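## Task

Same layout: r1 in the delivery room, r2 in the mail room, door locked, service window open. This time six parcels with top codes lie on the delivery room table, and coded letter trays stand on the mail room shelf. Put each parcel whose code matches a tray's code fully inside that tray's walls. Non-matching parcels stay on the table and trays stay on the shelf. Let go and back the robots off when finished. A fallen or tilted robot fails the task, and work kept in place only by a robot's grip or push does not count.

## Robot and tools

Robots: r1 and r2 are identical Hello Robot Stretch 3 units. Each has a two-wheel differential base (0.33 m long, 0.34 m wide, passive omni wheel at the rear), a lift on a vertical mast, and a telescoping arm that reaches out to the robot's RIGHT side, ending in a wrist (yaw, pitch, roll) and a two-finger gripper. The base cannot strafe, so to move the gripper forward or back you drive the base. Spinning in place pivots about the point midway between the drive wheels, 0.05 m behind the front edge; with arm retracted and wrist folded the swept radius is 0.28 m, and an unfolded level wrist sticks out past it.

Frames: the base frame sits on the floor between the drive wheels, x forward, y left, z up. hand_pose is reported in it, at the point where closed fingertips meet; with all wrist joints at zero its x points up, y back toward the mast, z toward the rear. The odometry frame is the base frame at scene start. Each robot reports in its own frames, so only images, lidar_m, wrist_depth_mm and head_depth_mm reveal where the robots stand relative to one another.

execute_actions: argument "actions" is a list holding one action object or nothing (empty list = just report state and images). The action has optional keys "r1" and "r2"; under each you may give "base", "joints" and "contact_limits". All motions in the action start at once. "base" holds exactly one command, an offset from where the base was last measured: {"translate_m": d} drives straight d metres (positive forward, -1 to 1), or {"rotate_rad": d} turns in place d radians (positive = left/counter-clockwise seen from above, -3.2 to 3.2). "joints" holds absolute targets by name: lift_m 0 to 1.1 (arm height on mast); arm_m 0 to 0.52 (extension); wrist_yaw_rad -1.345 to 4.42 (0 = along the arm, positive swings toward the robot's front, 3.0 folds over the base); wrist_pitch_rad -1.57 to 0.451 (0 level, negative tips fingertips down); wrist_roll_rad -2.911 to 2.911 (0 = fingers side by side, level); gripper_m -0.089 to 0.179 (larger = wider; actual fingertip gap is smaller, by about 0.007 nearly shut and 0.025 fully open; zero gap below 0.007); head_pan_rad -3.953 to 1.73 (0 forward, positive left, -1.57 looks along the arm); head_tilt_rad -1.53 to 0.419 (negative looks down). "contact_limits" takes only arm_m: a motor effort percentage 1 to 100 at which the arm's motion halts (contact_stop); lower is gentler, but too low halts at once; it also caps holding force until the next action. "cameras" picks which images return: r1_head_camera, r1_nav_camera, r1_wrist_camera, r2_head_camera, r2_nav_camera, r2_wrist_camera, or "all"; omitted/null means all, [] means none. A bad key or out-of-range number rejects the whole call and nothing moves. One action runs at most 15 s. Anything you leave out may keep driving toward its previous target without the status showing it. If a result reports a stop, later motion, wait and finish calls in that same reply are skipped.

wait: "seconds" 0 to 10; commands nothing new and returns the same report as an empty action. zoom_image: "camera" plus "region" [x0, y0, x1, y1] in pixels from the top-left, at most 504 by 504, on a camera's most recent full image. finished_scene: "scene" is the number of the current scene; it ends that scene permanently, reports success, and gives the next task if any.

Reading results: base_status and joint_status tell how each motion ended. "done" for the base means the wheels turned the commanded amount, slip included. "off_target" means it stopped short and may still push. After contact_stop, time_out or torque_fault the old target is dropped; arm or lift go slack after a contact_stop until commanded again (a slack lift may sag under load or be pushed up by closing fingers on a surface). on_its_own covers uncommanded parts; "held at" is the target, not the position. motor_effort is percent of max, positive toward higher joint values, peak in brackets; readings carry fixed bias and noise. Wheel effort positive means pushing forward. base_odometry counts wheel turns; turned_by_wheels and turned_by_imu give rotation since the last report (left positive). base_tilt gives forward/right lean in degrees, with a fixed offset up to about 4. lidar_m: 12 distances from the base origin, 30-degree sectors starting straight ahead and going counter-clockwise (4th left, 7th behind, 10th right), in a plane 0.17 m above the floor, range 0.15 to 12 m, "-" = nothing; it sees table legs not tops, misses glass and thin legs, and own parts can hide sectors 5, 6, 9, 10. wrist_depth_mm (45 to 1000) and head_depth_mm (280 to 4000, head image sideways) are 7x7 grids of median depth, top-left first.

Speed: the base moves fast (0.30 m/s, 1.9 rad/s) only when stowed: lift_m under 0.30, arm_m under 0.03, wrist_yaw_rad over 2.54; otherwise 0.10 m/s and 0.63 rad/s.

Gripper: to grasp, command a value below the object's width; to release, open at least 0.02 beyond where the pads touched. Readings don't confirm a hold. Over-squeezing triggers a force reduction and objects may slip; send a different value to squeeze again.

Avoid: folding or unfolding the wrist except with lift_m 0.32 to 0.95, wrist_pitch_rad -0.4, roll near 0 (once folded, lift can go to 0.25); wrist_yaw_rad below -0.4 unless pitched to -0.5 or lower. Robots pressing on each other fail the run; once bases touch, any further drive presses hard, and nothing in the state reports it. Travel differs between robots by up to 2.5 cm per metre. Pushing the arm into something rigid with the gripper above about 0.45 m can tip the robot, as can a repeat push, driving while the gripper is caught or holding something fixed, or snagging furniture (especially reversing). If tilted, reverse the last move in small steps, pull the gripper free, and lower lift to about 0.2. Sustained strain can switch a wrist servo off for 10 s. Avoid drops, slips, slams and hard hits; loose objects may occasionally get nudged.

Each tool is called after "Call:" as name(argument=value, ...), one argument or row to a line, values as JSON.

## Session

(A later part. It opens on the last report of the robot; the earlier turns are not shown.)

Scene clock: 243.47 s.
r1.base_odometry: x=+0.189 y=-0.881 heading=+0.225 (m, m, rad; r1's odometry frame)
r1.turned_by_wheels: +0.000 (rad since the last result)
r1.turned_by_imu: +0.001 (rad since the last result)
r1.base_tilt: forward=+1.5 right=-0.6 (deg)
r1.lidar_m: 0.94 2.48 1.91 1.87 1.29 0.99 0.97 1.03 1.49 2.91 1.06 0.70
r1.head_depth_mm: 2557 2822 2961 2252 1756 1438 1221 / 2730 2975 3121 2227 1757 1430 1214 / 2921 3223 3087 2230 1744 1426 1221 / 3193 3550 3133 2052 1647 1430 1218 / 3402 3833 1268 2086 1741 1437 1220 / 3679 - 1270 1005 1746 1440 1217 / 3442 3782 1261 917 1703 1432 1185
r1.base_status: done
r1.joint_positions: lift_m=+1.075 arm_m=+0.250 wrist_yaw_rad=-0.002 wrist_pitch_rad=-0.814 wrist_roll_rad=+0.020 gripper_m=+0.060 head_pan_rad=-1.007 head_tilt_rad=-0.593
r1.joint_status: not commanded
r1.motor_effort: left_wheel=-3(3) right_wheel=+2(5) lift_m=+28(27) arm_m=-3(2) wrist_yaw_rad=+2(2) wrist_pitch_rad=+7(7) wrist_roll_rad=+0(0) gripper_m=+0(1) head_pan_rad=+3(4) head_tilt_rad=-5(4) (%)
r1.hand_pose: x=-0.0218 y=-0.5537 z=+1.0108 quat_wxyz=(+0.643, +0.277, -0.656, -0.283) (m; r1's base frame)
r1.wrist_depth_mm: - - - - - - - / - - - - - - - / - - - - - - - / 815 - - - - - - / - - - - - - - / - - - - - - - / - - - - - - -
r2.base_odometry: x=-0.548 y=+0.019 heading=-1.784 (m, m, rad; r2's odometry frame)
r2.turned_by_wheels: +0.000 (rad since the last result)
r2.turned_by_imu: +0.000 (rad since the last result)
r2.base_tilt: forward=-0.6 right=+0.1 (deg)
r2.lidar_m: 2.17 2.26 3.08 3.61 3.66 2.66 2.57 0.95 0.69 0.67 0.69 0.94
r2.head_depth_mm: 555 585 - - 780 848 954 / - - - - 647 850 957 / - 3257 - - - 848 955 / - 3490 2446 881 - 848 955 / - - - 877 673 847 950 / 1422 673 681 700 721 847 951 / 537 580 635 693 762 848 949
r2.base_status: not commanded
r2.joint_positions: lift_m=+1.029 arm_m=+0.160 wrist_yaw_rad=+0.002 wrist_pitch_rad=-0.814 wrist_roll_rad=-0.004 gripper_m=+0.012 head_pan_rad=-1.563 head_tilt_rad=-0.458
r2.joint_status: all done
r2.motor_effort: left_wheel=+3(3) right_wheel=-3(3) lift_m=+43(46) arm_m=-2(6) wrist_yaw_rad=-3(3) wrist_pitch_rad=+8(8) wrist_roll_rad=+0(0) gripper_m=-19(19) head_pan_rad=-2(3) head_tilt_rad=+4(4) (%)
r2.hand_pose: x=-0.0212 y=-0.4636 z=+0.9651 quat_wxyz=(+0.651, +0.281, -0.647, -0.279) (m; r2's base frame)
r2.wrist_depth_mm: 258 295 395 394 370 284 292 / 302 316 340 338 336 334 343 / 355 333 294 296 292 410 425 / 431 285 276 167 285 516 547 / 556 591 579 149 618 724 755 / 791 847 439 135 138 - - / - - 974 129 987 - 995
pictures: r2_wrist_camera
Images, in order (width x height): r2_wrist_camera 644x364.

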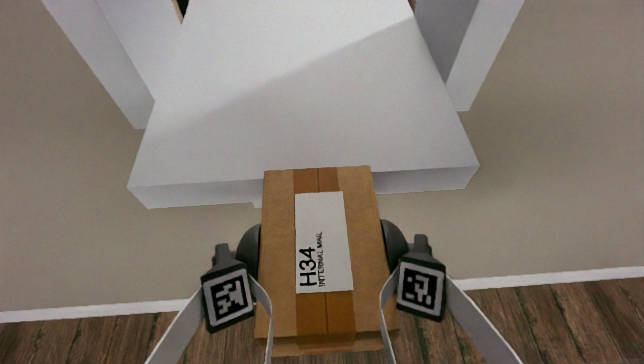

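Call:
execute_actions(
  actions=[
    {"r1": {"base": {"translate_m": 0.28}}, "r2": {"base": {"rotate_rad": 1.757}, "joints": {"arm_m": 0.0, "lift_m": 0.72}}},
  ],
  cameras=[],
)

Call:
execute_actions(
  actions=[
    {"r1": {"base": {"translate_m": 0.37}}, "r2": {"base": {"translate_m": 1.0}, "joints": {"lift_m": 0.28, "wrist_yaw_rad": 2.65, "wrist_pitch_rad": -0.4}}},
  ],
  cameras=["r2_wrist_camera"],
)

Scene clock: 248.70 s.
r1.base_odometry: x=+0.462 y=-0.819 heading=+0.225 (m, m, rad; r1's odometry frame)
r1.turned_by_wheels: +0.000 (rad since the last result)
r1.turned_by_imu: +0.002 (rad since the last result)
r1.base_tilt: forward=+1.6 right=-0.6 (deg)
r1.lidar_m: 1.04 2.46 1.89 1.85 1.67 1.28 1.25 1.33 1.92 2.93 0.93 0.44
r1.head_depth_mm: 2568 2857 2975 2236 1756 1437 1222 / 2775 3060 3122 2060 1752 1426 1217 / 2959 3284 3105 971 1627 1430 1213 / 3160 3535 3102 917 1637 1435 1217 / 3464 3898 1267 910 736 1432 1221 / 3529 3817 1263 912 713 699 850 / 3179 3466 1260 878 715 618 1092
r1.base_status: done
r1.joint_positions: lift_m=+1.075 arm_m=+0.250 wrist_yaw_rad=-0.002 wrist_pitch_rad=-0.814 wrist_roll_rad=+0.020 gripper_m=+0.060 head_pan_rad=-1.007 head_tilt_rad=-0.593
r1.joint_status: not commanded
r1.motor_effort: left_wheel=-2(2) right_wheel=+2(4) lift_m=+27(27) arm_m=-3(3) wrist_yaw_rad=+1(2) wrist_pitch_rad=+7(7) wrist_roll_rad=+0(0) gripper_m=+0(0) head_pan_rad=+4(4) head_tilt_rad=-5(5) (%)
r1.hand_pose: x=-0.0218 y=-0.5537 z=+1.0108 quat_wxyz=(+0.643, +0.277, -0.656, -0.283) (m; r1's base frame)
r1.wrist_depth_mm: - - - - - - - / - - - - - - - / 531 611 - - - - - / 477 727 - - - - - / 440 - - - - - - / 413 - - - - - - / - - - - - - -
r2.base_odometry: x=-0.548 y=+0.019 heading=-0.027 (m, m, rad; r2's odometry frame)
r2.turned_by_wheels: +1.757 (rad since the last result)
r2.turned_by_imu: +1.788 (rad since the last result)
r2.base_tilt: forward=-0.6 right=+0.1 (deg)
r2.lidar_m: 3.61 3.12 2.57 1.55 0.81 0.67 0.67 0.74 1.19 2.17 2.41 3.64
r2.head_depth_mm: 1791 1929 2090 2262 2117 1671 1389 / 1820 1950 2124 2298 2104 1670 1382 / 1859 2002 2146 2332 2104 1668 1385 / 1881 2025 2194 2398 2098 1665 1378 / 1923 2064 2241 2443 2098 1658 1378 / 1952 2099 2272 2455 2094 1672 1380 / 1982 2135 2325 2531 2077 1660 1371
r2.base_status: done
r2.joint_positions: lift_m=+0.721 arm_m=+0.000 wrist_yaw_rad=+0.002 wrist_pitch_rad=-0.814 wrist_roll_rad=-0.004 gripper_m=+0.012 head_pan_rad=-1.563 head_tilt_rad=-0.458
r2.joint_status: all done
r2.motor_effort: left_wheel=-5(11) right_wheel=+3(7) lift_m=+11(37) arm_m=-3(4) wrist_yaw_rad=-2(3) wrist_pitch_rad=+8(8) wrist_roll_rad=+0(0) gripper_m=-19(19) head_pan_rad=-2(2) head_tilt_rad=+4(5) (%)
r2.hand_pose: x=-0.0212 y=-0.3036 z=+0.6566 quat_wxyz=(+0.651, +0.281, -0.647, -0.279) (m; r2's base frame)
r2.wrist_depth_mm: - - - - - - 899 / - - - - - - 911 / - - - - - - 860 / 968 968 964 167 985 974 844 / 895 883 876 150 882 896 817 / 812 807 464 135 138 771 772 / 727 741 720 129 706 714 711
pictures: none
No camera images: the call's "cameras" was empty. Leave "cameras" out to get every camera's image.

Scene clock: 256.23 s.
r1.base_odometry: x=+0.823 y=-0.736 heading=+0.225 (m, m, rad; r1's odometry frame)
r1.turned_by_wheels: +0.000 (rad since the last result)
r1.turned_by_imu: +0.003 (rad since the last result)
r1.base_tilt: forward=+1.5 right=-0.6 (deg)
r1.lidar_m: 1.18 2.42 1.86 1.82 1.94 1.66 1.62 1.73 2.45 0.22 0.24 0.34
r1.head_depth_mm: 2670 2880 2957 915 716 588 500 / 2788 3056 3114 882 714 588 500 / 2986 3279 3088 914 714 588 499 / 3171 3568 3112 913 687 586 500 / 3337 3690 1264 913 678 587 533 / 3072 3348 1266 913 712 588 1144 / 2788 2994 1234 914 715 636 1167
r1.base_status: done
r1.joint_positions: lift_m=+1.075 arm_m=+0.250 wrist_yaw_rad=-0.002 wrist_pitch_rad=-0.814 wrist_roll_rad=+0.020 gripper_m=+0.060 head_pan_rad=-1.007 head_tilt_rad=-0.593
r1.joint_status: not commanded
r1.motor_effort: left_wheel=-2(4) right_wheel=+2(5) lift_m=+28(26) arm_m=-2(2) wrist_yaw_rad=+2(2) wrist_pitch_rad=+6(7) wrist_roll_rad=+0(0) gripper_m=+0(0) head_pan_rad=+4(4) head_tilt_rad=-5(4) (%)
r1.hand_pose: x=-0.0218 y=-0.5537 z=+1.0108 quat_wxyz=(+0.643, +0.277, -0.656, -0.283) (m; r1's base frame)
r1.wrist_depth_mm: - - - - - - - / 604 610 - - - - - / 531 530 533 542 - - - / 485 471 467 481 - - - / 429 421 439 432 - - - / 397 396 388 398 - - - / 369 367 360 369 - - -
r2.base_odometry: x=+0.452 y=-0.009 heading=-0.027 (m, m, rad; r2's odometry frame)
r2.turned_by_wheels: +0.000 (rad since the last result)
r2.turned_by_imu: +0.011 (rad since the last result)
r2.base_tilt: forward=-0.5 right=+0.0 (deg)
r2.lidar_m: 2.66 2.88 2.37 2.36 1.98 1.65 1.64 1.84 2.37 2.36 2.64 2.67
r2.head_depth_mm: 1957 2087 2247 2450 2118 1670 1387 / 1984 2134 2300 2475 2107 1670 1390 / 2023 2172 2349 2530 2115 1667 1384 / 2069 2215 2381 2553 2098 1663 1373 / 2086 2259 2447 2593 2092 1661 1379 / 2142 2313 2499 2648 2097 1659 1371 / 2166 2341 2548 2706 2079 1659 1369
r2.base_status: done
r2.joint_positions: lift_m=+0.281 arm_m=+0.000 wrist_yaw_rad=+2.647 wrist_pitch_rad=-0.432 wrist_roll_rad=-0.004 gripper_m=+0.012 head_pan_rad=-1.563 head_tilt_rad=-0.458
r2.joint_status: all done
r2.motor_effort: left_wheel=-5(12) right_wheel=+2(8) lift_m=+11(11) arm_m=-2(2) wrist_yaw_rad=+2(4) wrist_pitch_rad=+18(18) wrist_roll_rad=+0(0) gripper_m=-19(18) head_pan_rad=-2(2) head_tilt_rad=+5(4) (%)
r2.hand_pose: x=+0.0844 y=+0.0507 z=+0.2903 quat_wxyz=(+0.316, +0.705, -0.021, +0.634) (m; r2's base frame)
r2.wrist_depth_mm: - - - - - - - / - - - - - - - / - - 975 940 932 933 926 / 764 746 726 167 726 714 693 / 601 597 591 150 570 565 553 / - 489 307 135 138 472 472 / - - - 128 404 408 407
pictures: r2_wrist_camera
Images, in order (width x height): r2_wrist_camera 644x364.

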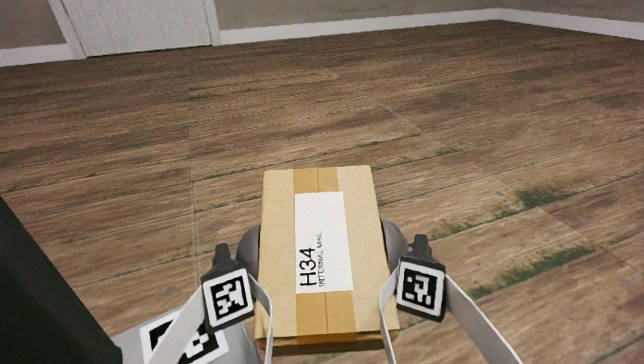

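Call:
execute_actions(
  actions=[
    {"r1": {"base": {"translate_m": 0.4}, "joints": {"lift_m": 0.99, "gripper_m": 0.13, "arm_m": 0.45}}, "r2": {"base": {"translate_m": 1.0}}},
  ],
  cameras=["r1_wrist_camera"],
)

Call:
execute_actions(
  actions=[
    {"r1": {"base": {"translate_m": 0.6}, "joints": {"arm_m": 0.5, "lift_m": 0.97}}, "r2": {"base": {"translate_m": 0.63}, "joints": {"lift_m": 0.9}}},
  ],
  cameras=["r1_wrist_camera"],
)

Scene clock: 263.30 s.
r1.base_odometry: x=+1.213 y=-0.647 heading=+0.225 (m, m, rad; r1's odometry frame)
r1.turned_by_wheels: +0.000 (rad since the last result)
r1.turned_by_imu: +0.002 (rad since the last result)
r1.base_tilt: forward=+1.4 right=-0.6 (deg)
r1.lidar_m: 2.30 2.38 1.83 1.79 1.90 2.06 2.03 0.33 0.26 0.25 0.27 0.39
r1.head_depth_mm: 2628 2903 2997 917 716 588 499 / 2819 3105 3124 913 716 588 500 / 2996 3326 3087 913 715 588 499 / 3250 3541 1264 912 712 587 521 / 2929 3182 1261 912 715 586 1174 / 2615 2819 1264 911 713 619 1145 / 2375 2564 1271 911 714 1366 1189
r1.base_status: done
r1.joint_positions: lift_m=+0.990 arm_m=+0.450 wrist_yaw_rad=-0.001 wrist_pitch_rad=-0.813 wrist_roll_rad=+0.020 gripper_m=+0.130 head_pan_rad=-1.007 head_tilt_rad=-0.593
r1.joint_status: all done
r1.motor_effort: left_wheel=-3(3) right_wheel=+1(5) lift_m=+22(23) arm_m=+1(1) wrist_yaw_rad=+1(2) wrist_pitch_rad=+6(7) wrist_roll_rad=+0(0) gripper_m=+0(92) head_pan_rad=+3(3) head_tilt_rad=-5(5) (%)
r1.hand_pose: x=-0.0217 y=-0.7532 z=+0.9261 quat_wxyz=(+0.643, +0.277, -0.656, -0.283) (m; r1's base frame)
r1.wrist_depth_mm: - - - - - - - / - - - - - - - / 419 416 415 410 407 - - / 377 372 371 373 371 371 365 / 341 348 343 336 336 338 332 / 317 - 310 308 309 - 304 / 292 291 287 287 285 279 282
r2.base_odometry: x=+1.452 y=-0.036 heading=-0.028 (m, m, rad; r2's odometry frame)
r2.turned_by_wheels: +0.000 (rad since the last result)
r2.turned_by_imu: +0.011 (rad since the last result)
r2.base_tilt: forward=-0.5 right=-0.1 (deg)
r2.lidar_m: 1.68 1.90 2.20 2.19 2.44 2.63 2.62 2.94 2.56 2.56 2.02 1.69
r2.head_depth_mm: 2113 2264 2448 2615 2118 1679 1383 / 2154 2323 2502 2647 2105 1669 1385 / 2204 2374 2536 2698 2103 1666 1383 / 2247 2413 2614 2747 2091 1663 1377 / 2291 2450 2667 2810 2085 1664 1384 / 2343 2495 2717 2826 2086 1664 1375 / 2374 2553 2788 2816 2090 1657 1372
r2.base_status: done
r2.joint_positions: lift_m=+0.281 arm_m=+0.000 wrist_yaw_rad=+2.647 wrist_pitch_rad=-0.432 wrist_roll_rad=-0.004 gripper_m=+0.012 head_pan_rad=-1.563 head_tilt_rad=-0.458
r2.joint_status: not commanded
r2.motor_effort: left_wheel=-4(12) right_wheel=+3(9) lift_m=+11(11) arm_m=-2(3) wrist_yaw_rad=+2(2) wrist_pitch_rad=+18(18) wrist_roll_rad=+0(0) gripper_m=-19(19) head_pan_rad=-2(2) head_tilt_rad=+4(4) (%)
r2.hand_pose: x=+0.0844 y=+0.0507 z=+0.2903 quat_wxyz=(+0.316, +0.705, -0.021, +0.634) (m; r2's base frame)
r2.wrist_depth_mm: - - - - - - - / - - - - - - - / - - 978 964 920 916 903 / 758 748 721 166 724 700 702 / 601 589 584 149 577 564 563 / - 500 307 135 138 476 473 / - - - 129 403 412 400
pictures: r1_wrist_camera
Images, in order (width x height): r1_wrist_camera 644x364.

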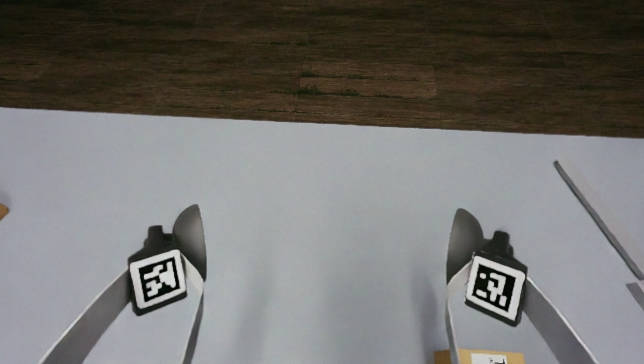

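Scene clock: 270.27 s.
r1.base_odometry: x=+1.798 y=-0.513 heading=+0.225 (m, m, rad; r1's odometry frame)
r1.turned_by_wheels: +0.000 (rad since the last result)
r1.turned_by_imu: +0.002 (rad since the last result)
r1.base_tilt: forward=+1.5 right=-0.6 (deg)
r1.lidar_m: 1.70 1.81 1.79 1.75 1.86 2.68 0.91 0.39 0.30 0.29 0.31 0.45
r1.head_depth_mm: 2682 2922 3056 911 718 589 499 / 2863 3149 3122 912 714 588 499 / 2752 3127 3126 914 716 587 533 / 2388 2708 2851 914 714 587 1190 / 2121 2323 2594 2229 712 618 1166 / 1917 2068 2272 2233 717 825 1147 / 1735 1864 2036 2131 1637 1432 1215
r1.base_status: done
r1.joint_positions: lift_m=+0.970 arm_m=+0.500 wrist_yaw_rad=-0.001 wrist_pitch_rad=-0.813 wrist_roll_rad=+0.020 gripper_m=+0.130 head_pan_rad=-1.007 head_tilt_rad=-0.593
r1.joint_status: all done
r1.motor_effort: left_wheel=-3(3) right_wheel=+1(5) lift_m=+22(23) arm_m=+1(1) wrist_yaw_rad=+1(1) wrist_pitch_rad=+6(6) wrist_roll_rad=+0(0) gripper_m=+0(0) head_pan_rad=+3(4) head_tilt_rad=-5(5) (%)
r1.hand_pose: x=-0.0217 y=-0.8032 z=+0.9061 quat_wxyz=(+0.643, +0.277, -0.656, -0.283) (m; r1's base frame)
r1.wrist_depth_mm: - - - - - - - / - - - - - - - / 397 395 387 381 387 383 - / 357 351 351 347 343 347 341 / 318 324 268 316 312 300 260 / 293 - 238 290 288 - 239 / 274 271 224 269 266 263 245
r2.base_odometry: x=+2.081 y=-0.053 heading=-0.028 (m, m, rad; r2's odometry frame)
r2.turned_by_wheels: +0.000 (rad since the last result)
r2.turned_by_imu: +0.007 (rad since the last result)
r2.base_tilt: forward=-0.6 right=+0.1 (deg)
r2.lidar_m: 1.07 1.21 2.00 2.06 2.32 3.23 3.22 3.21 2.70 2.35 1.28 1.08
r2.head_depth_mm: 2239 2379 2570 2709 2108 1676 1461 / 2264 2434 2639 2752 2110 1671 1420 / 2296 2495 2694 2813 2100 1675 1379 / 2355 2540 2763 2825 2108 1663 1409 / 2425 2602 2830 2840 2098 1666 1413 / 2355 2491 2615 2591 2087 1662 1379 / 1948 2017 2101 2177 2066 1654 1377
r2.base_status: done
r2.joint_positions: lift_m=+0.899 arm_m=+0.000 wrist_yaw_rad=+2.647 wrist_pitch_rad=-0.432 wrist_roll_rad=-0.004 gripper_m=+0.012 head_pan_rad=-1.563 head_tilt_rad=-0.458
r2.joint_status: all done
r2.motor_effort: left_wheel=-5(17) right_wheel=+3(8) lift_m=+43(45) arm_m=-2(2) wrist_yaw_rad=+2(2) wrist_pitch_rad=+18(18) wrist_roll_rad=+1(0) gripper_m=-19(20) head_pan_rad=-2(2) head_tilt_rad=+5(4) (%)
r2.hand_pose: x=+0.0844 y=+0.0508 z=+0.9088 quat_wxyz=(+0.316, +0.705, -0.021, +0.634) (m; r2's base frame)
r2.wrist_depth_mm: - - - - - - 852 / - - - - - - 874 / - - - - - - 922 / - - - 168 - - 929 / - - - 150 - - 942 / - - - 135 138 - - / - - - 129 - - 977
pictures: r1_wrist_camera
Images, in order (width x height): r1_wrist_camera 644x364.

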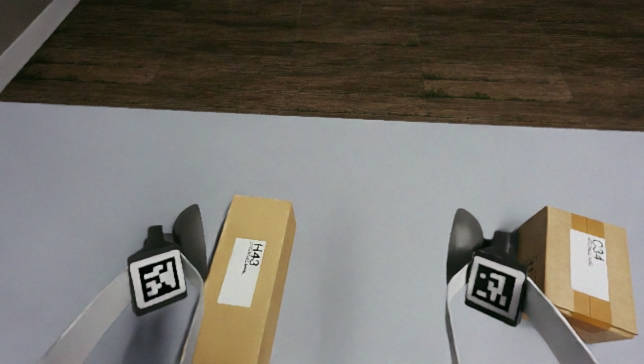

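Call:
execute_actions(
  actions=[
    {"r1": {"base": {"translate_m": 0.07}, "joints": {"arm_m": 0.51, "lift_m": 0.925, "wrist_yaw_rad": -0.07}}, "r2": {"base": {"rotate_rad": 1.356}, "joints": {"lift_m": 0.96, "wrist_yaw_rad": 0.0, "wrist_pitch_rad": -0.8, "arm_m": 0.25}}},
  ],
  cameras=["r1_wrist_camera", "r2_wrist_camera"],
)

Scene clock: 281.30 s.
r1.base_odometry: x=+1.866 y=-0.498 heading=+0.225 (m, m, rad; r1's odometry frame)
r1.turned_by_wheels: +0.000 (rad since the last result)
r1.turned_by_imu: +0.001 (rad since the last result)
r1.base_tilt: forward=+1.5 right=-0.5 (deg)
r1.lidar_m: 1.63 1.74 1.78 1.75 1.85 2.68 0.93 0.40 0.30 0.30 0.32 0.46
r1.head_depth_mm: 2703 2944 3069 912 715 588 500 / 2848 3100 3096 912 713 588 499 / 2654 3029 3125 912 714 588 533 / 2311 2566 2785 2230 716 587 1197 / 2045 2247 2482 2225 714 619 995 / 1839 1980 2177 2238 1697 1334 1218 / 1673 1792 1941 2057 1745 1426 1219
r1.base_status: done
r1.joint_positions: lift_m=+0.925 arm_m=+0.510 wrist_yaw_rad=-0.068 wrist_pitch_rad=-0.813 wrist_roll_rad=+0.020 gripper_m=+0.130 head_pan_rad=-1.007 head_tilt_rad=-0.593
r1.joint_status: all done
r1.motor_effort: left_wheel=-2(4) right_wheel=+2(5) lift_m=+22(23) arm_m=+1(1) wrist_yaw_rad=-1(2) wrist_pitch_rad=+7(6) wrist_roll_rad=+0(0) gripper_m=+0(0) head_pan_rad=+3(4) head_tilt_rad=-4(5) (%)
r1.hand_pose: x=-0.0324 y=-0.8128 z=+0.8611 quat_wxyz=(+0.633, +0.255, -0.665, -0.305) (m; r1's base frame)
r1.wrist_depth_mm: - - - - - - - / - - - - - - - / 336 335 330 327 326 324 321 / 301 300 295 290 295 291 291 / 274 278 269 212 267 270 257 / 251 - 245 194 243 - 240 / 233 227 227 180 225 222 222
r2.base_odometry: x=+2.081 y=-0.053 heading=+1.328 (m, m, rad; r2's odometry frame)
r2.turned_by_wheels: +1.356 (rad since the last result)
r2.turned_by_imu: +1.379 (rad since the last result)
r2.base_tilt: forward=-0.6 right=+0.0 (deg)
r2.lidar_m: 2.06 2.14 2.92 3.22 3.35 2.79 2.69 1.52 1.10 1.07 1.12 1.53
r2.head_depth_mm: 897 970 1036 - 818 1398 1393 / 899 966 1034 - 816 1401 1385 / 899 968 1034 - 807 1399 1386 / 898 968 1048 1101 - 1396 1376 / 900 970 1047 1114 869 1401 1379 / 901 969 1048 1144 1244 1396 1374 / 901 969 1046 1144 1258 1399 1377
r2.base_status: done
r2.joint_positions: lift_m=+0.959 arm_m=+0.250 wrist_yaw_rad=+0.003 wrist_pitch_rad=-0.813 wrist_roll_rad=-0.004 gripper_m=+0.012 head_pan_rad=-1.563 head_tilt_rad=-0.458
r2.joint_status: all done
r2.motor_effort: left_wheel=-4(12) right_wheel=+2(6) lift_m=+43(43) arm_m=+2(2) wrist_yaw_rad=-3(3) wrist_pitch_rad=+8(18) wrist_roll_rad=+1(0) gripper_m=-19(19) head_pan_rad=-2(2) head_tilt_rad=+4(5) (%)
r2.hand_pose: x=-0.0210 y=-0.5533 z=+0.8952 quat_wxyz=(+0.652, +0.281, -0.647, -0.278) (m; r2's base frame)
r2.wrist_depth_mm: 568 580 512 519 489 514 450 / 653 670 428 433 415 413 407 / 777 799 373 381 373 344 379 / 939 932 337 167 340 342 343 / - - 316 150 319 328 348 / - - - 135 139 - - / 956 953 933 128 923 923 936
pictures: r1_wrist_camera, r2_wrist_camera
Images, in order (width x height): r1_wrist_camera 644x364, r2_wrist_camera 644x364.

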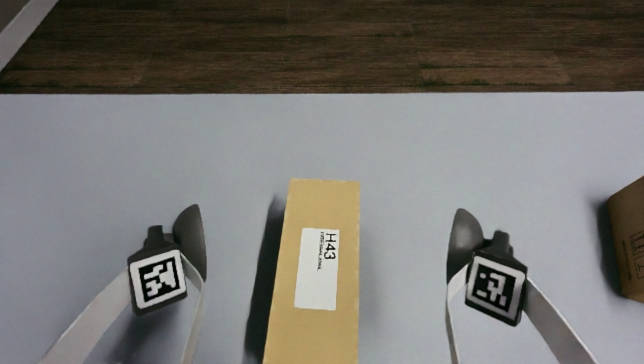

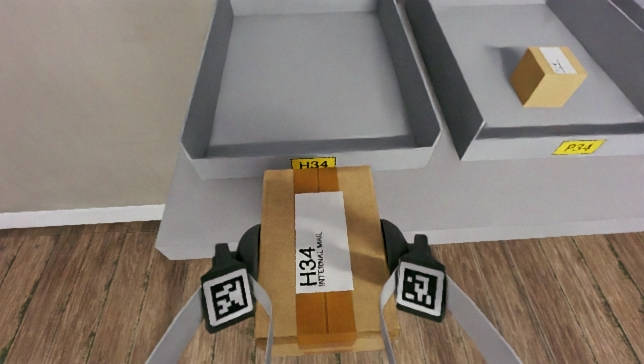

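Call:
execute_actions(
  actions=[
    {"r1": {"joints": {"lift_m": 0.862, "wrist_yaw_rad": -0.11, "gripper_m": 0.10}}, "r2": {"joints": {"arm_m": 0.49, "lift_m": 0.945}}},
  ],
  cameras=["r1_wrist_camera", "r2_wrist_camera"],
)

Scene clock: 286.50 s.
r1.base_odometry: x=+1.866 y=-0.498 heading=+0.225 (m, m, rad; r1's odometry frame)
r1.turned_by_wheels: +0.000 (rad since the last result)
r1.turned_by_imu: +0.001 (rad since the last result)
r1.base_tilt: forward=+1.5 right=-0.6 (deg)
r1.lidar_m: 1.63 1.73 1.78 1.75 1.85 2.67 0.93 0.40 0.31 0.30 0.32 0.46
r1.head_depth_mm: 2690 2949 3040 913 714 587 500 / 2829 3156 3126 913 718 587 500 / 2642 3039 3084 918 715 587 534 / 2304 2555 2775 2235 714 586 1197 / 2032 2229 2451 2250 712 619 997 / 1836 1999 2188 2239 1698 1335 1223 / 1662 1792 1942 2071 1748 1434 1219
r1.base_status: not commanded
r1.joint_positions: lift_m=+0.862 arm_m=+0.510 wrist_yaw_rad=-0.108 wrist_pitch_rad=-0.813 wrist_roll_rad=+0.020 gripper_m=+0.100 head_pan_rad=-1.007 head_tilt_rad=-0.593
r1.joint_status: all done
r1.motor_effort: left_wheel=-2(2) right_wheel=+2(2) lift_m=+22(21) arm_m=+1(1) wrist_yaw_rad=-1(0) wrist_pitch_rad=+6(6) wrist_roll_rad=+0(0) gripper_m=+0(92) head_pan_rad=+3(3) head_tilt_rad=-5(5) (%)
r1.hand_pose: x=-0.0387 y=-0.8123 z=+0.7981 quat_wxyz=(+0.627, +0.241, -0.670, -0.317) (m; r1's base frame)
r1.wrist_depth_mm: - - - - - - - / 285 282 281 278 275 273 270 / 252 249 246 178 243 245 242 / 225 224 218 160 220 218 217 / 205 202 148 146 200 199 198 / 187 186 136 133 183 184 181 / 172 172 127 122 169 168 167
r2.base_odometry: x=+2.081 y=-0.053 heading=+1.328 (m, m, rad; r2's odometry frame)
r2.turned_by_wheels: +0.000 (rad since the last result)
r2.turned_by_imu: +0.000 (rad since the last result)
r2.base_tilt: forward=-0.6 right=+0.0 (deg)
r2.lidar_m: 2.06 2.14 2.92 3.21 3.35 2.78 2.69 1.52 1.11 1.07 1.11 1.52
r2.head_depth_mm: 900 967 1036 - 818 1388 1389 / 897 967 1018 1100 847 1392 1387 / 899 966 - 1116 870 1394 1381 / 901 966 1036 1060 823 1395 1379 / 899 967 1048 1118 866 1398 1378 / 898 968 1048 1147 1238 1397 1374 / 899 970 1049 1143 1262 1400 1377
r2.base_status: not commanded
r2.joint_positions: lift_m=+0.946 arm_m=+0.490 wrist_yaw_rad=+0.002 wrist_pitch_rad=-0.814 wrist_roll_rad=-0.004 gripper_m=+0.012 head_pan_rad=-1.563 head_tilt_rad=-0.458
r2.joint_status: all done
r2.motor_effort: left_wheel=-4(4) right_wheel=+2(2) lift_m=+11(38) arm_m=+2(1) wrist_yaw_rad=-3(3) wrist_pitch_rad=+8(8) wrist_roll_rad=+1(0) gripper_m=-19(20) head_pan_rad=-2(2) head_tilt_rad=+4(5) (%)
r2.hand_pose: x=-0.0213 y=-0.7931 z=+0.8816 quat_wxyz=(+0.651, +0.281, -0.647, -0.279) (m; r2's base frame)
r2.wrist_depth_mm: 330 338 344 352 358 354 364 / 386 395 363 366 371 374 393 / 466 467 358 364 353 349 360 / 555 542 319 167 315 282 321 / 724 675 295 149 288 251 284 / 967 260 201 135 138 237 255 / 920 222 241 129 236 212 213
pictures: r1_wrist_camera, r2_wrist_camera
Images, in order (width x height): r1_wrist_camera 644x364, r2_wrist_camera 644x364.

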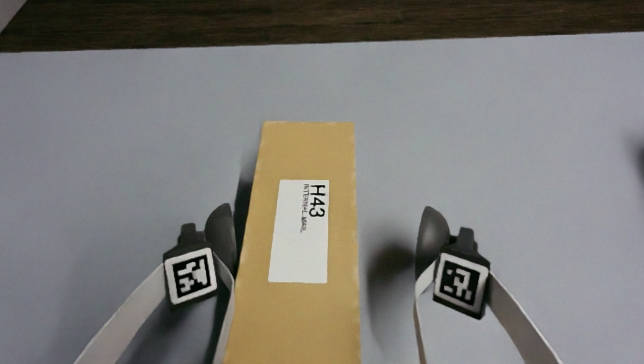

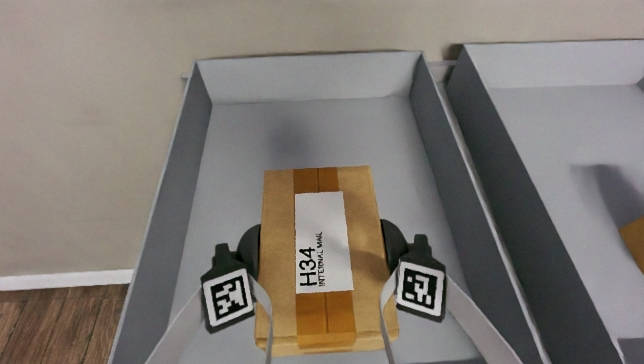

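Call:
execute_actions(
  actions=[
    {"r1": {"joints": {"gripper_m": 0.0}}, "r2": {"joints": {"lift_m": 0.872}}},
  ],
  cameras=["r1_wrist_camera", "r2_wrist_camera"],
)

Call:
execute_actions(
  actions=[
    {"r1": {"base": {"translate_m": -0.07}, "joints": {"lift_m": 0.96}}, "r2": {"joints": {"gripper_m": 0.10}}},
  ],
  cameras=["r1_wrist_camera", "r2_wrist_camera"],
)

Scene clock: 289.87 s.
r1.base_odometry: x=+1.866 y=-0.498 heading=+0.225 (m, m, rad; r1's odometry frame)
r1.turned_by_wheels: +0.000 (rad since the last result)
r1.turned_by_imu: +0.001 (rad since the last result)
r1.base_tilt: forward=+1.5 right=-0.5 (deg)
r1.lidar_m: 1.63 1.74 1.78 1.75 1.86 2.68 0.93 0.40 0.30 0.30 0.32 0.46
r1.head_depth_mm: 2698 2937 3066 916 715 587 500 / 2871 3135 3094 920 713 589 498 / 2647 2987 3164 913 715 587 532 / 2320 2565 2780 2253 716 587 1188 / 2028 2235 2480 2240 714 618 1003 / 1835 1988 2178 2228 1688 1326 1216 / 1671 1790 1943 2073 1744 1430 1216
r1.base_status: not commanded
r1.joint_positions: lift_m=+0.862 arm_m=+0.510 wrist_yaw_rad=-0.108 wrist_pitch_rad=-0.817 wrist_roll_rad=+0.020 gripper_m=+0.001 head_pan_rad=-1.007 head_tilt_rad=-0.593
r1.joint_status: all done
r1.motor_effort: left_wheel=-1(2) right_wheel=+1(2) lift_m=+22(22) arm_m=+1(1) wrist_yaw_rad=-1(1) wrist_pitch_rad=+8(8) wrist_roll_rad=+0(0) gripper_m=-25(100) head_pan_rad=+4(3) head_tilt_rad=-5(4) (%)
r1.hand_pose: x=-0.0386 y=-0.8116 z=+0.7975 quat_wxyz=(+0.626, +0.242, -0.669, -0.318) (m; r1's base frame)
r1.wrist_depth_mm: - - - - - - - / 281 276 275 275 272 272 267 / 247 247 246 173 243 240 239 / 222 222 220 157 219 218 216 / 202 202 200 142 198 198 197 / 185 185 178 131 134 182 181 / 171 171 169 121 165 167 167
r2.base_odometry: x=+2.081 y=-0.053 heading=+1.328 (m, m, rad; r2's odometry frame)
r2.turned_by_wheels: +0.000 (rad since the last result)
r2.turned_by_imu: +0.000 (rad since the last result)
r2.base_tilt: forward=-0.6 right=+0.0 (deg)
r2.lidar_m: 2.06 2.14 2.91 3.21 3.35 2.79 2.69 1.51 1.11 1.07 1.12 1.53
r2.head_depth_mm: 901 970 1048 1103 - - 1350 / 899 967 1048 - 845 1397 1388 / 898 966 1036 - 871 1394 1385 / 899 971 1048 1102 813 1399 1382 / 899 970 1051 1111 866 1390 1377 / 900 967 1050 1141 1244 1397 1371 / 900 967 1050 1146 1261 1402 1381
r2.base_status: not commanded
r2.joint_positions: lift_m=+0.873 arm_m=+0.490 wrist_yaw_rad=+0.002 wrist_pitch_rad=-0.814 wrist_roll_rad=-0.004 gripper_m=+0.012 head_pan_rad=-1.563 head_tilt_rad=-0.458
r2.joint_status: all done
r2.motor_effort: left_wheel=-4(4) right_wheel=+3(2) lift_m=+11(11) arm_m=+2(2) wrist_yaw_rad=-2(2) wrist_pitch_rad=+8(8) wrist_roll_rad=+0(0) gripper_m=-19(20) head_pan_rad=-2(3) head_tilt_rad=+4(4) (%)
r2.hand_pose: x=-0.0213 y=-0.7931 z=+0.8086 quat_wxyz=(+0.651, +0.281, -0.647, -0.279) (m; r2's base frame)
r2.wrist_depth_mm: 335 325 310 316 310 275 329 / 389 265 304 307 295 241 292 / 463 235 267 266 265 216 209 / 539 216 235 166 235 203 180 / 406 205 215 150 211 203 166 / 154 190 166 135 139 187 148 / 148 177 173 129 172 175 141
pictures: r1_wrist_camera, r2_wrist_camera
Images, in order (width x height): r1_wrist_camera 644x364, r2_wrist_camera 644x364.

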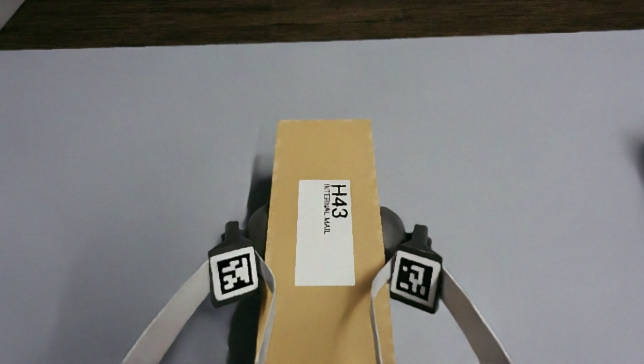

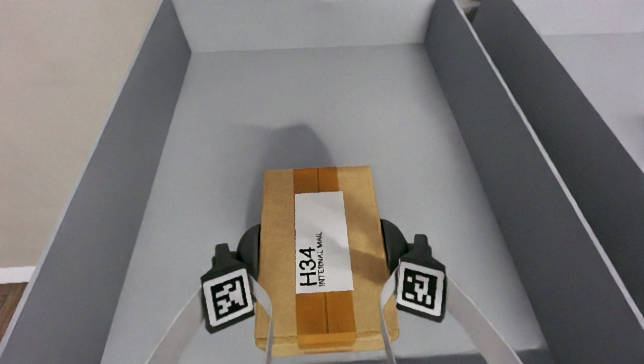

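Scene clock: 291.60 s.
r1.base_odometry: x=+1.798 y=-0.513 heading=+0.225 (m, m, rad; r1's odometry frame)
r1.turned_by_wheels: +0.000 (rad since the last result)
r1.turned_by_imu: +0.000 (rad since the last result)
r1.base_tilt: forward=+1.5 right=-0.5 (deg)
r1.lidar_m: 1.70 1.80 1.78 1.75 1.86 2.68 0.91 0.39 0.30 0.29 0.31 0.45
r1.head_depth_mm: 2713 2950 3057 915 714 587 500 / 2868 3139 3080 916 714 588 500 / 2738 3149 3101 915 715 586 534 / 2386 2674 2833 914 716 587 1189 / 2119 2363 2598 2226 717 618 1169 / 1907 2072 2282 2237 715 826 1141 / 1729 1867 2027 2128 1650 1430 1219
r1.base_status: done
r1.joint_positions: lift_m=+0.960 arm_m=+0.510 wrist_yaw_rad=-0.109 wrist_pitch_rad=-0.818 wrist_roll_rad=+0.020 gripper_m=+0.008 head_pan_rad=-1.007 head_tilt_rad=-0.593
r1.joint_status: all done
r1.on_its_own: gripper_m is held at +0.007, not at your +0.000, by its stall guard, which is not easing now
r1.motor_effort: left_wheel=-1(7) right_wheel=+2(4) lift_m=+28(29) arm_m=+1(1) wrist_yaw_rad=-1(1) wrist_pitch_rad=+8(9) wrist_roll_rad=+0(0) gripper_m=-22(25) head_pan_rad=+3(3) head_tilt_rad=-5(4) (%)
r1.hand_pose: x=-0.0387 y=-0.8114 z=+0.8951 quat_wxyz=(+0.626, +0.242, -0.669, -0.319) (m; r1's base frame)
r1.wrist_depth_mm: - - - - - - - / - - - - - - - / 376 372 374 173 367 366 363 / 337 336 337 156 336 331 327 / 310 304 304 142 301 280 257 / 283 282 268 130 134 261 230 / 259 260 257 121 252 256 256
r2.base_odometry: x=+2.081 y=-0.053 heading=+1.328 (m, m, rad; r2's odometry frame)
r2.turned_by_wheels: +0.000 (rad since the last result)
r2.turned_by_imu: +0.000 (rad since the last result)
r2.base_tilt: forward=-0.6 right=+0.0 (deg)
r2.lidar_m: 2.06 2.14 2.90 3.21 3.35 2.79 2.69 1.52 1.11 1.07 1.11 1.52
r2.head_depth_mm: 900 971 1049 1103 - - 1354 / 893 966 1050 - 844 1396 1388 / 897 968 1036 - 870 1400 1385 / 899 967 1051 1098 813 1397 1378 / 898 966 1048 1110 867 1397 1376 / 901 969 1048 1145 1240 1393 1375 / 901 969 1051 1145 1263 1402 1372
r2.base_status: not commanded
r2.joint_positions: lift_m=+0.873 arm_m=+0.490 wrist_yaw_rad=+0.002 wrist_pitch_rad=-0.814 wrist_roll_rad=-0.004 gripper_m=+0.100 head_pan_rad=-1.563 head_tilt_rad=-0.458
r2.joint_status: all done
r2.motor_effort: left_wheel=-4(4) right_wheel=+2(2) lift_m=+11(11) arm_m=+2(2) wrist_yaw_rad=-2(3) wrist_pitch_rad=+8(8) wrist_roll_rad=+1(0) gripper_m=+0(79) head_pan_rad=-3(2) head_tilt_rad=+4(4) (%)
r2.hand_pose: x=-0.0213 y=-0.7931 z=+0.8086 quat_wxyz=(+0.651, +0.281, -0.647, -0.279) (m; r2's base frame)
r2.wrist_depth_mm: 333 322 305 312 309 275 330 / 392 264 304 304 295 243 293 / 461 237 266 265 265 217 207 / 533 216 238 176 238 203 180 / 404 205 212 159 211 204 167 / 154 190 189 144 186 186 154 / 148 174 175 137 174 174 140
pictures: r1_wrist_camera, r2_wrist_camera
Images, in order (width x height): r1_wrist_camera 644x364, r2_wrist_camera 644x364.

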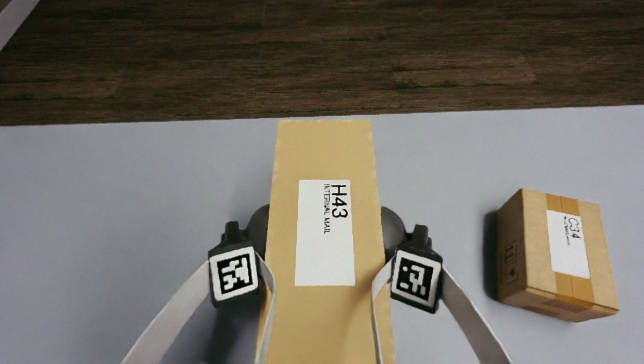

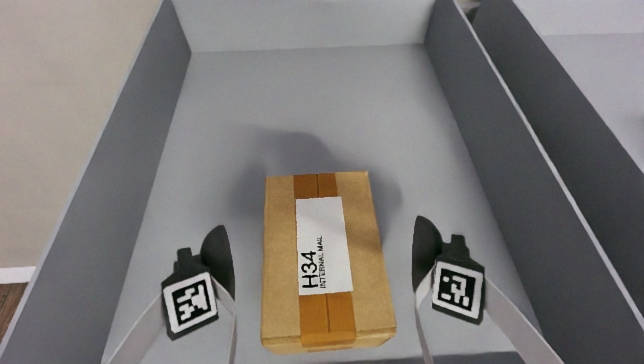

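Call:
execute_actions(
  actions=[
    {"r1": {"base": {"translate_m": -0.2}, "joints": {"lift_m": 1.05, "arm_m": 0.35}}, "r2": {"joints": {"lift_m": 0.95, "arm_m": 0.2}}},
  ],
  cameras=["r2_wrist_camera"],
)

Call:
execute_actions(
  actions=[
    {"r1": {"base": {"translate_m": -0.22}, "joints": {"arm_m": 0.25, "wrist_yaw_rad": -0.54}}, "r2": {"base": {"rotate_rad": -1.356}, "joints": {"lift_m": 0.6, "arm_m": 0.0, "wrist_yaw_rad": 2.65, "wrist_pitch_rad": -0.4, "gripper_m": 0.04}}},
  ],
  cameras=[],
)

Call:
execute_actions(
  actions=[
    {"r1": {"base": {"translate_m": -0.5}}, "r2": {"base": {"translate_m": -1.0}, "joints": {"lift_m": 0.28}}},
  ],
  cameras=["r1_wrist_camera"],
)

Scene clock: 301.27 s.
r1.base_odometry: x=+1.603 y=-0.558 heading=+0.225 (m, m, rad; r1's odometry frame)
r1.turned_by_wheels: +0.000 (rad since the last result)
r1.turned_by_imu: +0.001 (rad since the last result)
r1.base_tilt: forward=+1.5 right=-0.5 (deg)
r1.lidar_m: 1.90 2.01 1.80 1.77 1.87 2.48 2.42 0.37 0.29 0.28 0.30 0.43
r1.head_depth_mm: 2695 2887 3044 915 716 588 499 / 2823 3137 3099 916 715 589 499 / 3020 3266 3137 916 716 587 521 / 2702 2985 3026 915 714 587 1171 / 2401 2641 2781 912 716 602 1217 / 2151 2325 2545 913 715 1330 1138 / 1947 2093 2290 914 713 1070 1196
r1.base_status: done
r1.joint_positions: lift_m=+1.050 arm_m=+0.350 wrist_yaw_rad=-0.109 wrist_pitch_rad=-0.818 wrist_roll_rad=+0.020 gripper_m=+0.008 head_pan_rad=-1.007 head_tilt_rad=-0.593
r1.joint_status: all done
r1.on_its_own: gripper_m is held at +0.007, not at your +0.000, by its stall guard, which is not easing now
r1.motor_effort: left_wheel=-2(7) right_wheel=+2(2) lift_m=+28(29) arm_m=-2(4) wrist_yaw_rad=+0(0) wrist_pitch_rad=+9(9) wrist_roll_rad=+0(0) gripper_m=-22(22) head_pan_rad=+3(3) head_tilt_rad=-5(5) (%)
r1.hand_pose: x=-0.0387 y=-0.6518 z=+0.9850 quat_wxyz=(+0.626, +0.242, -0.669, -0.319) (m; r1's base frame)
r1.wrist_depth_mm: - - - - - - - / - - - - - - - / 497 494 496 174 489 483 479 / 447 446 440 156 441 428 435 / 400 407 400 142 396 392 393 / 375 372 355 131 134 366 367 / 346 349 340 121 338 336 335
r2.base_odometry: x=+2.081 y=-0.053 heading=+1.328 (m, m, rad; r2's odometry frame)
r2.turned_by_wheels: +0.000 (rad since the last result)
r2.turned_by_imu: +0.000 (rad since the last result)
r2.base_tilt: forward=-0.6 right=+0.1 (deg)
r2.lidar_m: 2.06 2.14 2.92 3.22 3.34 2.79 2.69 1.52 1.11 1.07 1.11 1.53
r2.head_depth_mm: 897 966 1049 - 811 1403 1394 / 901 968 1047 - - 1407 1386 / 899 967 1047 - - 1423 1385 / 900 969 1046 1106 868 1420 1382 / 899 971 1051 1114 868 1397 1382 / 899 967 1050 1144 1240 1398 1381 / 900 969 1049 1142 1254 1401 1367
r2.base_status: not commanded
r2.joint_positions: lift_m=+0.949 arm_m=+0.200 wrist_yaw_rad=+0.002 wrist_pitch_rad=-0.814 wrist_roll_rad=-0.004 gripper_m=+0.100 head_pan_rad=-1.563 head_tilt_rad=-0.458
r2.joint_status: all done
r2.motor_effort: left_wheel=-4(4) right_wheel=+3(2) lift_m=+42(44) arm_m=-3(5) wrist_yaw_rad=-2(2) wrist_pitch_rad=+8(8) wrist_roll_rad=+0(0) gripper_m=+1(0) head_pan_rad=-2(3) head_tilt_rad=+4(5) (%)
r2.hand_pose: x=-0.0213 y=-0.5036 z=+0.8851 quat_wxyz=(+0.651, +0.281, -0.647, -0.279) (m; r2's base frame)
r2.wrist_depth_mm: 620 628 497 499 460 491 430 / 712 733 417 398 404 408 413 / 831 873 359 362 365 366 369 / - - 339 342 344 346 348 / - - - - - - - / - - - - - - - / 927 929 916 948 903 910 933
pictures: r2_wrist_camera
Images, in order (width x height): r2_wrist_camera 644x364.

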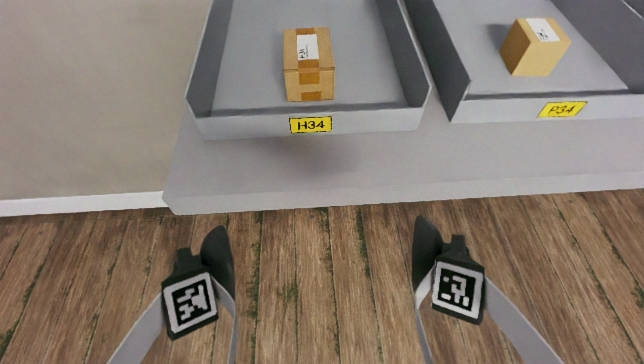

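Scene clock: 305.27 s.
r1.base_odometry: x=+1.388 y=-0.607 heading=+0.224 (m, m, rad; r1's odometry frame)
r1.turned_by_wheels: +0.000 (rad since the last result)
r1.turned_by_imu: +0.001 (rad since the last result)
r1.base_tilt: forward=+1.5 right=-0.6 (deg)
r1.lidar_m: 2.12 2.25 1.82 1.78 1.89 2.25 2.20 0.35 0.27 0.27 0.28 0.41
r1.head_depth_mm: 2660 2907 3004 877 716 587 501 / 2850 3130 3099 916 714 589 500 / 3024 3362 3110 912 713 588 498 / 3050 3381 1267 913 716 588 534 / 2658 2909 1271 911 714 586 1195 / 2415 2606 2674 911 714 636 1147 / 2185 2344 2499 914 713 1392 1192
r1.base_status: done
r1.joint_positions: lift_m=+1.050 arm_m=+0.250 wrist_yaw_rad=-0.539 wrist_pitch_rad=-0.818 wrist_roll_rad=+0.020 gripper_m=+0.008 head_pan_rad=-1.007 head_tilt_rad=-0.593
r1.joint_status: all done
r1.on_its_own: gripper_m is held at +0.007, not at your +0.000, by its stall guard, which is not easing now
r1.motor_effort: left_wheel=-2(7) right_wheel=+2(3) lift_m=+28(28) arm_m=-2(2) wrist_yaw_rad=-1(1) wrist_pitch_rad=+9(9) wrist_roll_rad=+0(0) gripper_m=-22(22) head_pan_rad=+3(4) head_tilt_rad=-5(5) (%)
r1.hand_pose: x=-0.1024 y=-0.5304 z=+0.9850 quat_wxyz=(+0.544, +0.094, -0.705, -0.445) (m; r1's base frame)
r1.wrist_depth_mm: - - - - 629 - - / - - 551 546 542 539 - / 498 493 504 174 462 478 484 / 448 452 437 156 436 433 442 / 400 401 406 142 398 400 393 / 373 371 359 131 134 319 364 / 343 346 344 121 331 296 337
r2.base_odometry: x=+2.081 y=-0.053 heading=-0.028 (m, m, rad; r2's odometry frame)
r2.turned_by_wheels: -1.356 (rad since the last result)
r2.turned_by_imu: -1.380 (rad since the last result)
r2.base_tilt: forward=-0.5 right=+0.0 (deg)
r2.lidar_m: 1.07 1.21 1.99 2.06 2.33 3.23 3.23 3.21 2.69 2.35 1.28 1.08
r2.head_depth_mm: 2233 2387 2582 2711 2122 1683 1383 / 2262 2440 2643 2744 2107 1671 1386 / 2310 2480 2682 2808 2111 1668 1380 / 2371 2541 2750 2829 2087 1669 1383 / 2396 2587 2810 2862 2090 1660 1379 / 2367 2496 2587 2605 2092 1659 1375 / 1946 2027 2102 2202 2075 1656 1372
r2.base_status: done
r2.joint_positions: lift_m=+0.601 arm_m=+0.000 wrist_yaw_rad=+2.647 wrist_pitch_rad=-0.423 wrist_roll_rad=-0.004 gripper_m=+0.040 head_pan_rad=-1.563 head_tilt_rad=-0.457
r2.joint_status: all done
r2.motor_effort: left_wheel=+3(9) right_wheel=-2(4) lift_m=+11(37) arm_m=-3(2) wrist_yaw_rad=+2(3) wrist_pitch_rad=+13(14) wrist_roll_rad=+1(0) gripper_m=+0(80) head_pan_rad=-2(3) head_tilt_rad=+4(5) (%)
r2.hand_pose: x=+0.0851 y=+0.0517 z=+0.6123 quat_wxyz=(+0.314, +0.705, -0.025, +0.636) (m; r2's base frame)
r2.wrist_depth_mm: - - - - - - 869 / - - - - - - 869 / - - - - - - 891 / - - - - - - 934 / - - - - - - 951 / 929 905 895 864 867 850 827 / - 773 721 734 735 735 740
pictures: none
No camera images: the call's "cameras" was empty. Leave "cameras" out to get every camera's image.

Scene clock: 312.23 s.
r1.base_odometry: x=+0.901 y=-0.718 heading=+0.224 (m, m, rad; r1's odometry frame)
r1.turned_by_wheels: +0.000 (rad since the last result)
r1.turned_by_imu: +0.001 (rad since the last result)
r1.base_tilt: forward=+1.5 right=-0.5 (deg)
r1.lidar_m: 1.21 2.41 1.86 1.81 1.93 1.74 1.70 1.81 0.23 0.22 0.24 0.35
r1.head_depth_mm: 2603 2857 2977 913 715 588 500 / 2797 3036 3096 913 714 589 499 / 2992 3274 3091 913 671 588 499 / 3225 3546 3126 911 673 587 499 / 3309 3665 1265 913 716 588 533 / 2994 3260 1265 912 713 586 1144 / 2720 2955 1264 912 716 636 1173
r1.base_status: done
r1.joint_positions: lift_m=+1.050 arm_m=+0.250 wrist_yaw_rad=-0.539 wrist_pitch_rad=-0.818 wrist_roll_rad=+0.020 gripper_m=+0.008 head_pan_rad=-1.007 head_tilt_rad=-0.593
r1.joint_status: not commanded
r1.on_its_own: gripper_m is held at +0.007, not at your +0.000, by its stall guard, which is not easing now
r1.motor_effort: left_wheel=-2(8) right_wheel=+2(2) lift_m=+28(28) arm_m=-2(2) wrist_yaw_rad=+0(0) wrist_pitch_rad=+9(9) wrist_roll_rad=+0(0) gripper_m=-23(22) head_pan_rad=+3(4) head_tilt_rad=-5(4) (%)
r1.hand_pose: x=-0.1024 y=-0.5304 z=+0.9850 quat_wxyz=(+0.544, +0.094, -0.705, -0.445) (m; r1's base frame)
r1.wrist_depth_mm: - - - - - - - / - - - - - - - / - 499 506 174 - - - / 443 444 440 156 - - - / 412 401 403 142 - - - / 366 372 356 132 134 - - / 337 340 337 121 - - -
r2.base_odometry: x=+1.082 y=-0.026 heading=-0.028 (m, m, rad; r2's odometry frame)
r2.turned_by_wheels: +0.000 (rad since the last result)
r2.turned_by_imu: -0.010 (rad since the last result)
r2.base_tilt: forward=-0.5 right=+0.0 (deg)
r2.lidar_m: 2.04 2.30 2.27 2.26 2.53 2.26 2.26 2.54 2.50 2.48 2.46 2.05
r2.head_depth_mm: 2062 2210 2362 2533 2115 1681 1391 / 2083 2250 2428 2594 2112 1671 1384 / 2130 2303 2486 2648 2122 1670 1376 / 2148 2333 2527 2677 2082 1668 1380 / 2206 2393 2577 2719 2087 1659 1376 / 2252 2435 2635 2768 2084 1656 1381 / 2284 2472 2695 2829 2085 1656 1377
r2.base_status: done
r2.joint_positions: lift_m=+0.281 arm_m=+0.000 wrist_yaw_rad=+2.647 wrist_pitch_rad=-0.422 wrist_roll_rad=-0.004 gripper_m=+0.040 head_pan_rad=-1.563 head_tilt_rad=-0.457
r2.joint_status: all done
r2.motor_effort: left_wheel=+3(10) right_wheel=-2(8) lift_m=+11(11) arm_m=-2(3) wrist_yaw_rad=+2(2) wrist_pitch_rad=+13(13) wrist_roll_rad=+1(0) gripper_m=+0(1) head_pan_rad=-3(3) head_tilt_rad=+4(4) (%)
r2.hand_pose: x=+0.0850 y=+0.0518 z=+0.2925 quat_wxyz=(+0.313, +0.705, -0.025, +0.636) (m; r2's base frame)
r2.wrist_depth_mm: - - - - - - - / - - - - - - - / - - - 989 963 961 951 / 768 768 733 745 731 708 698 / 612 600 601 581 581 575 565 / 518 497 520 487 502 483 479 / - 455 - 422 412 417 402
pictures: r1_wrist_camera
Images, in order (width x height): r1_wrist_camera 644x364.

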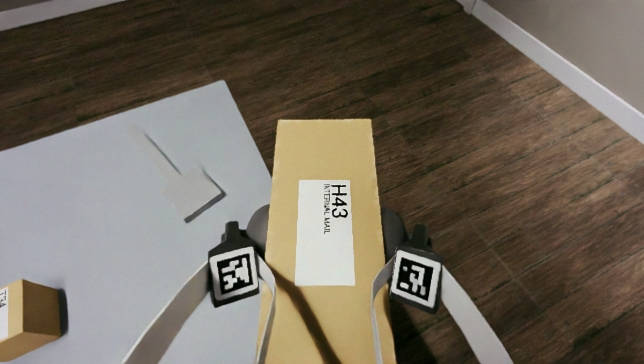

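Call:
execute_actions(
  actions=[
    {"r1": {"base": {"translate_m": -0.4}}, "r2": {"base": {"translate_m": -1.0}}},
  ],
  cameras=[],
)

Call:
execute_actions(
  actions=[
    {"r1": {"base": {"translate_m": -0.58}}, "r2": {"base": {"translate_m": -0.63}, "joints": {"lift_m": 0.9}}},
  ],
  cameras=[],
)

Scene clock: 318.40 s.
r1.base_odometry: x=+0.511 y=-0.807 heading=+0.224 (m, m, rad; r1's odometry frame)
r1.turned_by_wheels: +0.000 (rad since the last result)
r1.turned_by_imu: +0.001 (rad since the last result)
r1.base_tilt: forward=+1.5 right=-0.6 (deg)
r1.lidar_m: 1.06 2.45 1.89 1.84 1.74 1.33 1.30 1.38 1.99 2.93 0.91 0.40
r1.head_depth_mm: 2577 2848 2959 2234 1754 1437 1221 / 2748 3031 3089 1036 1647 1441 1222 / 2947 3252 3137 916 1686 1415 1222 / 3236 3533 3136 912 763 1426 1224 / 3458 3844 1263 914 716 1362 1216 / 3516 3767 1261 912 715 603 751 / 3137 3361 1260 846 713 603 1146
r1.base_status: done
r1.joint_positions: lift_m=+1.050 arm_m=+0.250 wrist_yaw_rad=-0.539 wrist_pitch_rad=-0.818 wrist_roll_rad=+0.020 gripper_m=+0.008 head_pan_rad=-1.007 head_tilt_rad=-0.593
r1.joint_status: not commanded
r1.on_its_own: gripper_m is held at +0.007, not at your +0.000, by its stall guard, which is not easing now
r1.motor_effort: left_wheel=-1(8) right_wheel=+1(2) lift_m=+28(28) arm_m=-2(3) wrist_yaw_rad=+0(1) wrist_pitch_rad=+9(9) wrist_roll_rad=+0(0) gripper_m=-23(22) head_pan_rad=+2(4) head_tilt_rad=-4(5) (%)
r1.hand_pose: x=-0.1024 y=-0.5304 z=+0.9850 quat_wxyz=(+0.544, +0.094, -0.705, -0.445) (m; r1's base frame)
r1.wrist_depth_mm: - - - - - - - / - - - - - - - / - - - 174 - - - / - - - 156 - - - / - - - 142 - - - / 655 - - 130 134 - - / - - - 121 - - -
r2.base_odometry: x=+0.082 y=+0.001 heading=-0.027 (m, m, rad; r2's odometry frame)
r2.turned_by_wheels: +0.000 (rad since the last result)
r2.turned_by_imu: -0.010 (rad since the last result)
r2.base_tilt: forward=-0.6 right=+0.0 (deg)
r2.lidar_m: 3.01 2.96 2.45 2.44 1.55 1.29 1.28 1.43 2.30 2.29 2.56 3.01
r2.head_depth_mm: 1900 2035 2190 2380 2125 1677 1385 / 1929 2057 2225 2404 2123 1680 1390 / 1954 2102 2279 2460 2113 1669 1385 / 1995 2133 2320 2485 2098 1664 1375 / 2037 2189 2366 2549 2097 1660 1382 / 2066 2225 2422 2569 2090 1659 1373 / 2104 2278 2477 2625 2073 1657 1371
r2.base_status: done
r2.joint_positions: lift_m=+0.281 arm_m=+0.000 wrist_yaw_rad=+2.647 wrist_pitch_rad=-0.422 wrist_roll_rad=-0.004 gripper_m=+0.040 head_pan_rad=-1.563 head_tilt_rad=-0.457
r2.joint_status: not commanded
r2.motor_effort: left_wheel=+2(9) right_wheel=-2(8) lift_m=+11(10) arm_m=-3(3) wrist_yaw_rad=+2(2) wrist_pitch_rad=+13(13) wrist_roll_rad=+0(0) gripper_m=+0(1) head_pan_rad=-2(3) head_tilt_rad=+4(4) (%)
r2.hand_pose: x=+0.0850 y=+0.0518 z=+0.2925 quat_wxyz=(+0.313, +0.705, -0.025, +0.636) (m; r2's base frame)
r2.wrist_depth_mm: - - - - - - - / - - - - - - - / - - - 988 960 933 946 / 770 767 751 735 725 728 698 / 600 602 598 589 587 568 577 / 525 496 514 491 498 476 477 / - 447 - 418 415 413 408
pictures: none
No camera images: the call's "cameras" was empty. Leave "cameras" out to get every camera's image.

Scene clock: 325.63 s.
r1.base_odometry: x=-0.055 y=-0.936 heading=+0.224 (m, m, rad; r1's odometry frame)
r1.turned_by_wheels: +0.000 (rad since the last result)
r1.turned_by_imu: +0.001 (rad since the last result)
r1.base_tilt: forward=+1.5 right=-0.5 (deg)
r1.lidar_m: 0.95 2.51 1.92 1.87 0.97 0.74 0.72 0.77 1.10 2.89 1.25 0.95
r1.head_depth_mm: 2579 2813 2946 2237 1763 1434 1219 / 2724 2966 3070 2221 1740 1428 1218 / 2930 3223 3158 2249 1752 1426 1218 / 3100 3539 3098 2233 1739 1433 1221 / 3375 3841 3125 2248 1693 1431 1216 / 3669 - 1320 2067 1753 1432 1217 / 3768 - 1262 2147 1749 1437 1223
r1.base_status: done
r1.joint_positions: lift_m=+1.050 arm_m=+0.250 wrist_yaw_rad=-0.539 wrist_pitch_rad=-0.818 wrist_roll_rad=+0.020 gripper_m=+0.008 head_pan_rad=-1.007 head_tilt_rad=-0.593
r1.joint_status: not commanded
r1.on_its_own: gripper_m is held at +0.007, not at your +0.000, by its stall guard, which is not easing now
r1.motor_effort: left_wheel=-1(8) right_wheel=+2(1) lift_m=+27(28) arm_m=-3(3) wrist_yaw_rad=-1(1) wrist_pitch_rad=+9(8) wrist_roll_rad=+0(0) gripper_m=-22(22) head_pan_rad=+2(2) head_tilt_rad=-5(4) (%)
r1.hand_pose: x=-0.1024 y=-0.5304 z=+0.9850 quat_wxyz=(+0.544, +0.094, -0.705, -0.445) (m; r1's base frame)
r1.wrist_depth_mm: - - - - - 718 573 / - - - - - 784 598 / - - - 173 - 872 638 / - - - 156 - 914 680 / - - - 142 - - 743 / - - - 131 134 - 774 / - - - 121 - - 845
r2.base_odometry: x=-0.548 y=+0.019 heading=-0.027 (m, m, rad; r2's odometry frame)
r2.turned_by_wheels: +0.000 (rad since the last result)
r2.turned_by_imu: -0.006 (rad since the last result)
r2.base_tilt: forward=-0.6 right=+0.0 (deg)
r2.lidar_m: 3.63 3.12 2.57 1.54 0.81 0.67 0.67 0.74 1.19 2.17 2.41 3.64
r2.head_depth_mm: 1793 1923 2084 2252 2123 1675 1458 / 1826 1952 2112 2296 2113 1670 1420 / 1861 2005 2161 2351 2101 1667 1384 / 1887 2036 2196 2384 2099 1670 1416 / 1905 2061 2243 2448 2085 1662 1416 / 1943 2090 2283 2461 2087 1655 1375 / 1986 2127 2328 2506 2081 1645 1376
r2.base_status: done
r2.joint_positions: lift_m=+0.899 arm_m=+0.000 wrist_yaw_rad=+2.647 wrist_pitch_rad=-0.422 wrist_roll_rad=-0.004 gripper_m=+0.040 head_pan_rad=-1.563 head_tilt_rad=-0.457
r2.joint_status: all done
r2.motor_effort: left_wheel=+3(13) right_wheel=-2(8) lift_m=+42(44) arm_m=-2(2) wrist_yaw_rad=+2(2) wrist_pitch_rad=+12(13) wrist_roll_rad=+0(0) gripper_m=+0(0) head_pan_rad=-2(2) head_tilt_rad=+4(4) (%)
r2.hand_pose: x=+0.0850 y=+0.0518 z=+0.9110 quat_wxyz=(+0.313, +0.705, -0.025, +0.636) (m; r2's base frame)
r2.wrist_depth_mm: - - - - - - - / - - - - - - - / - - - - - - - / - - - - - - - / - - - - - - - / - - - - - - - / - - - - - - -
pictures: none
No camera images: the call's "cameras" was empty. Leave "cameras" out to get every camera's image.


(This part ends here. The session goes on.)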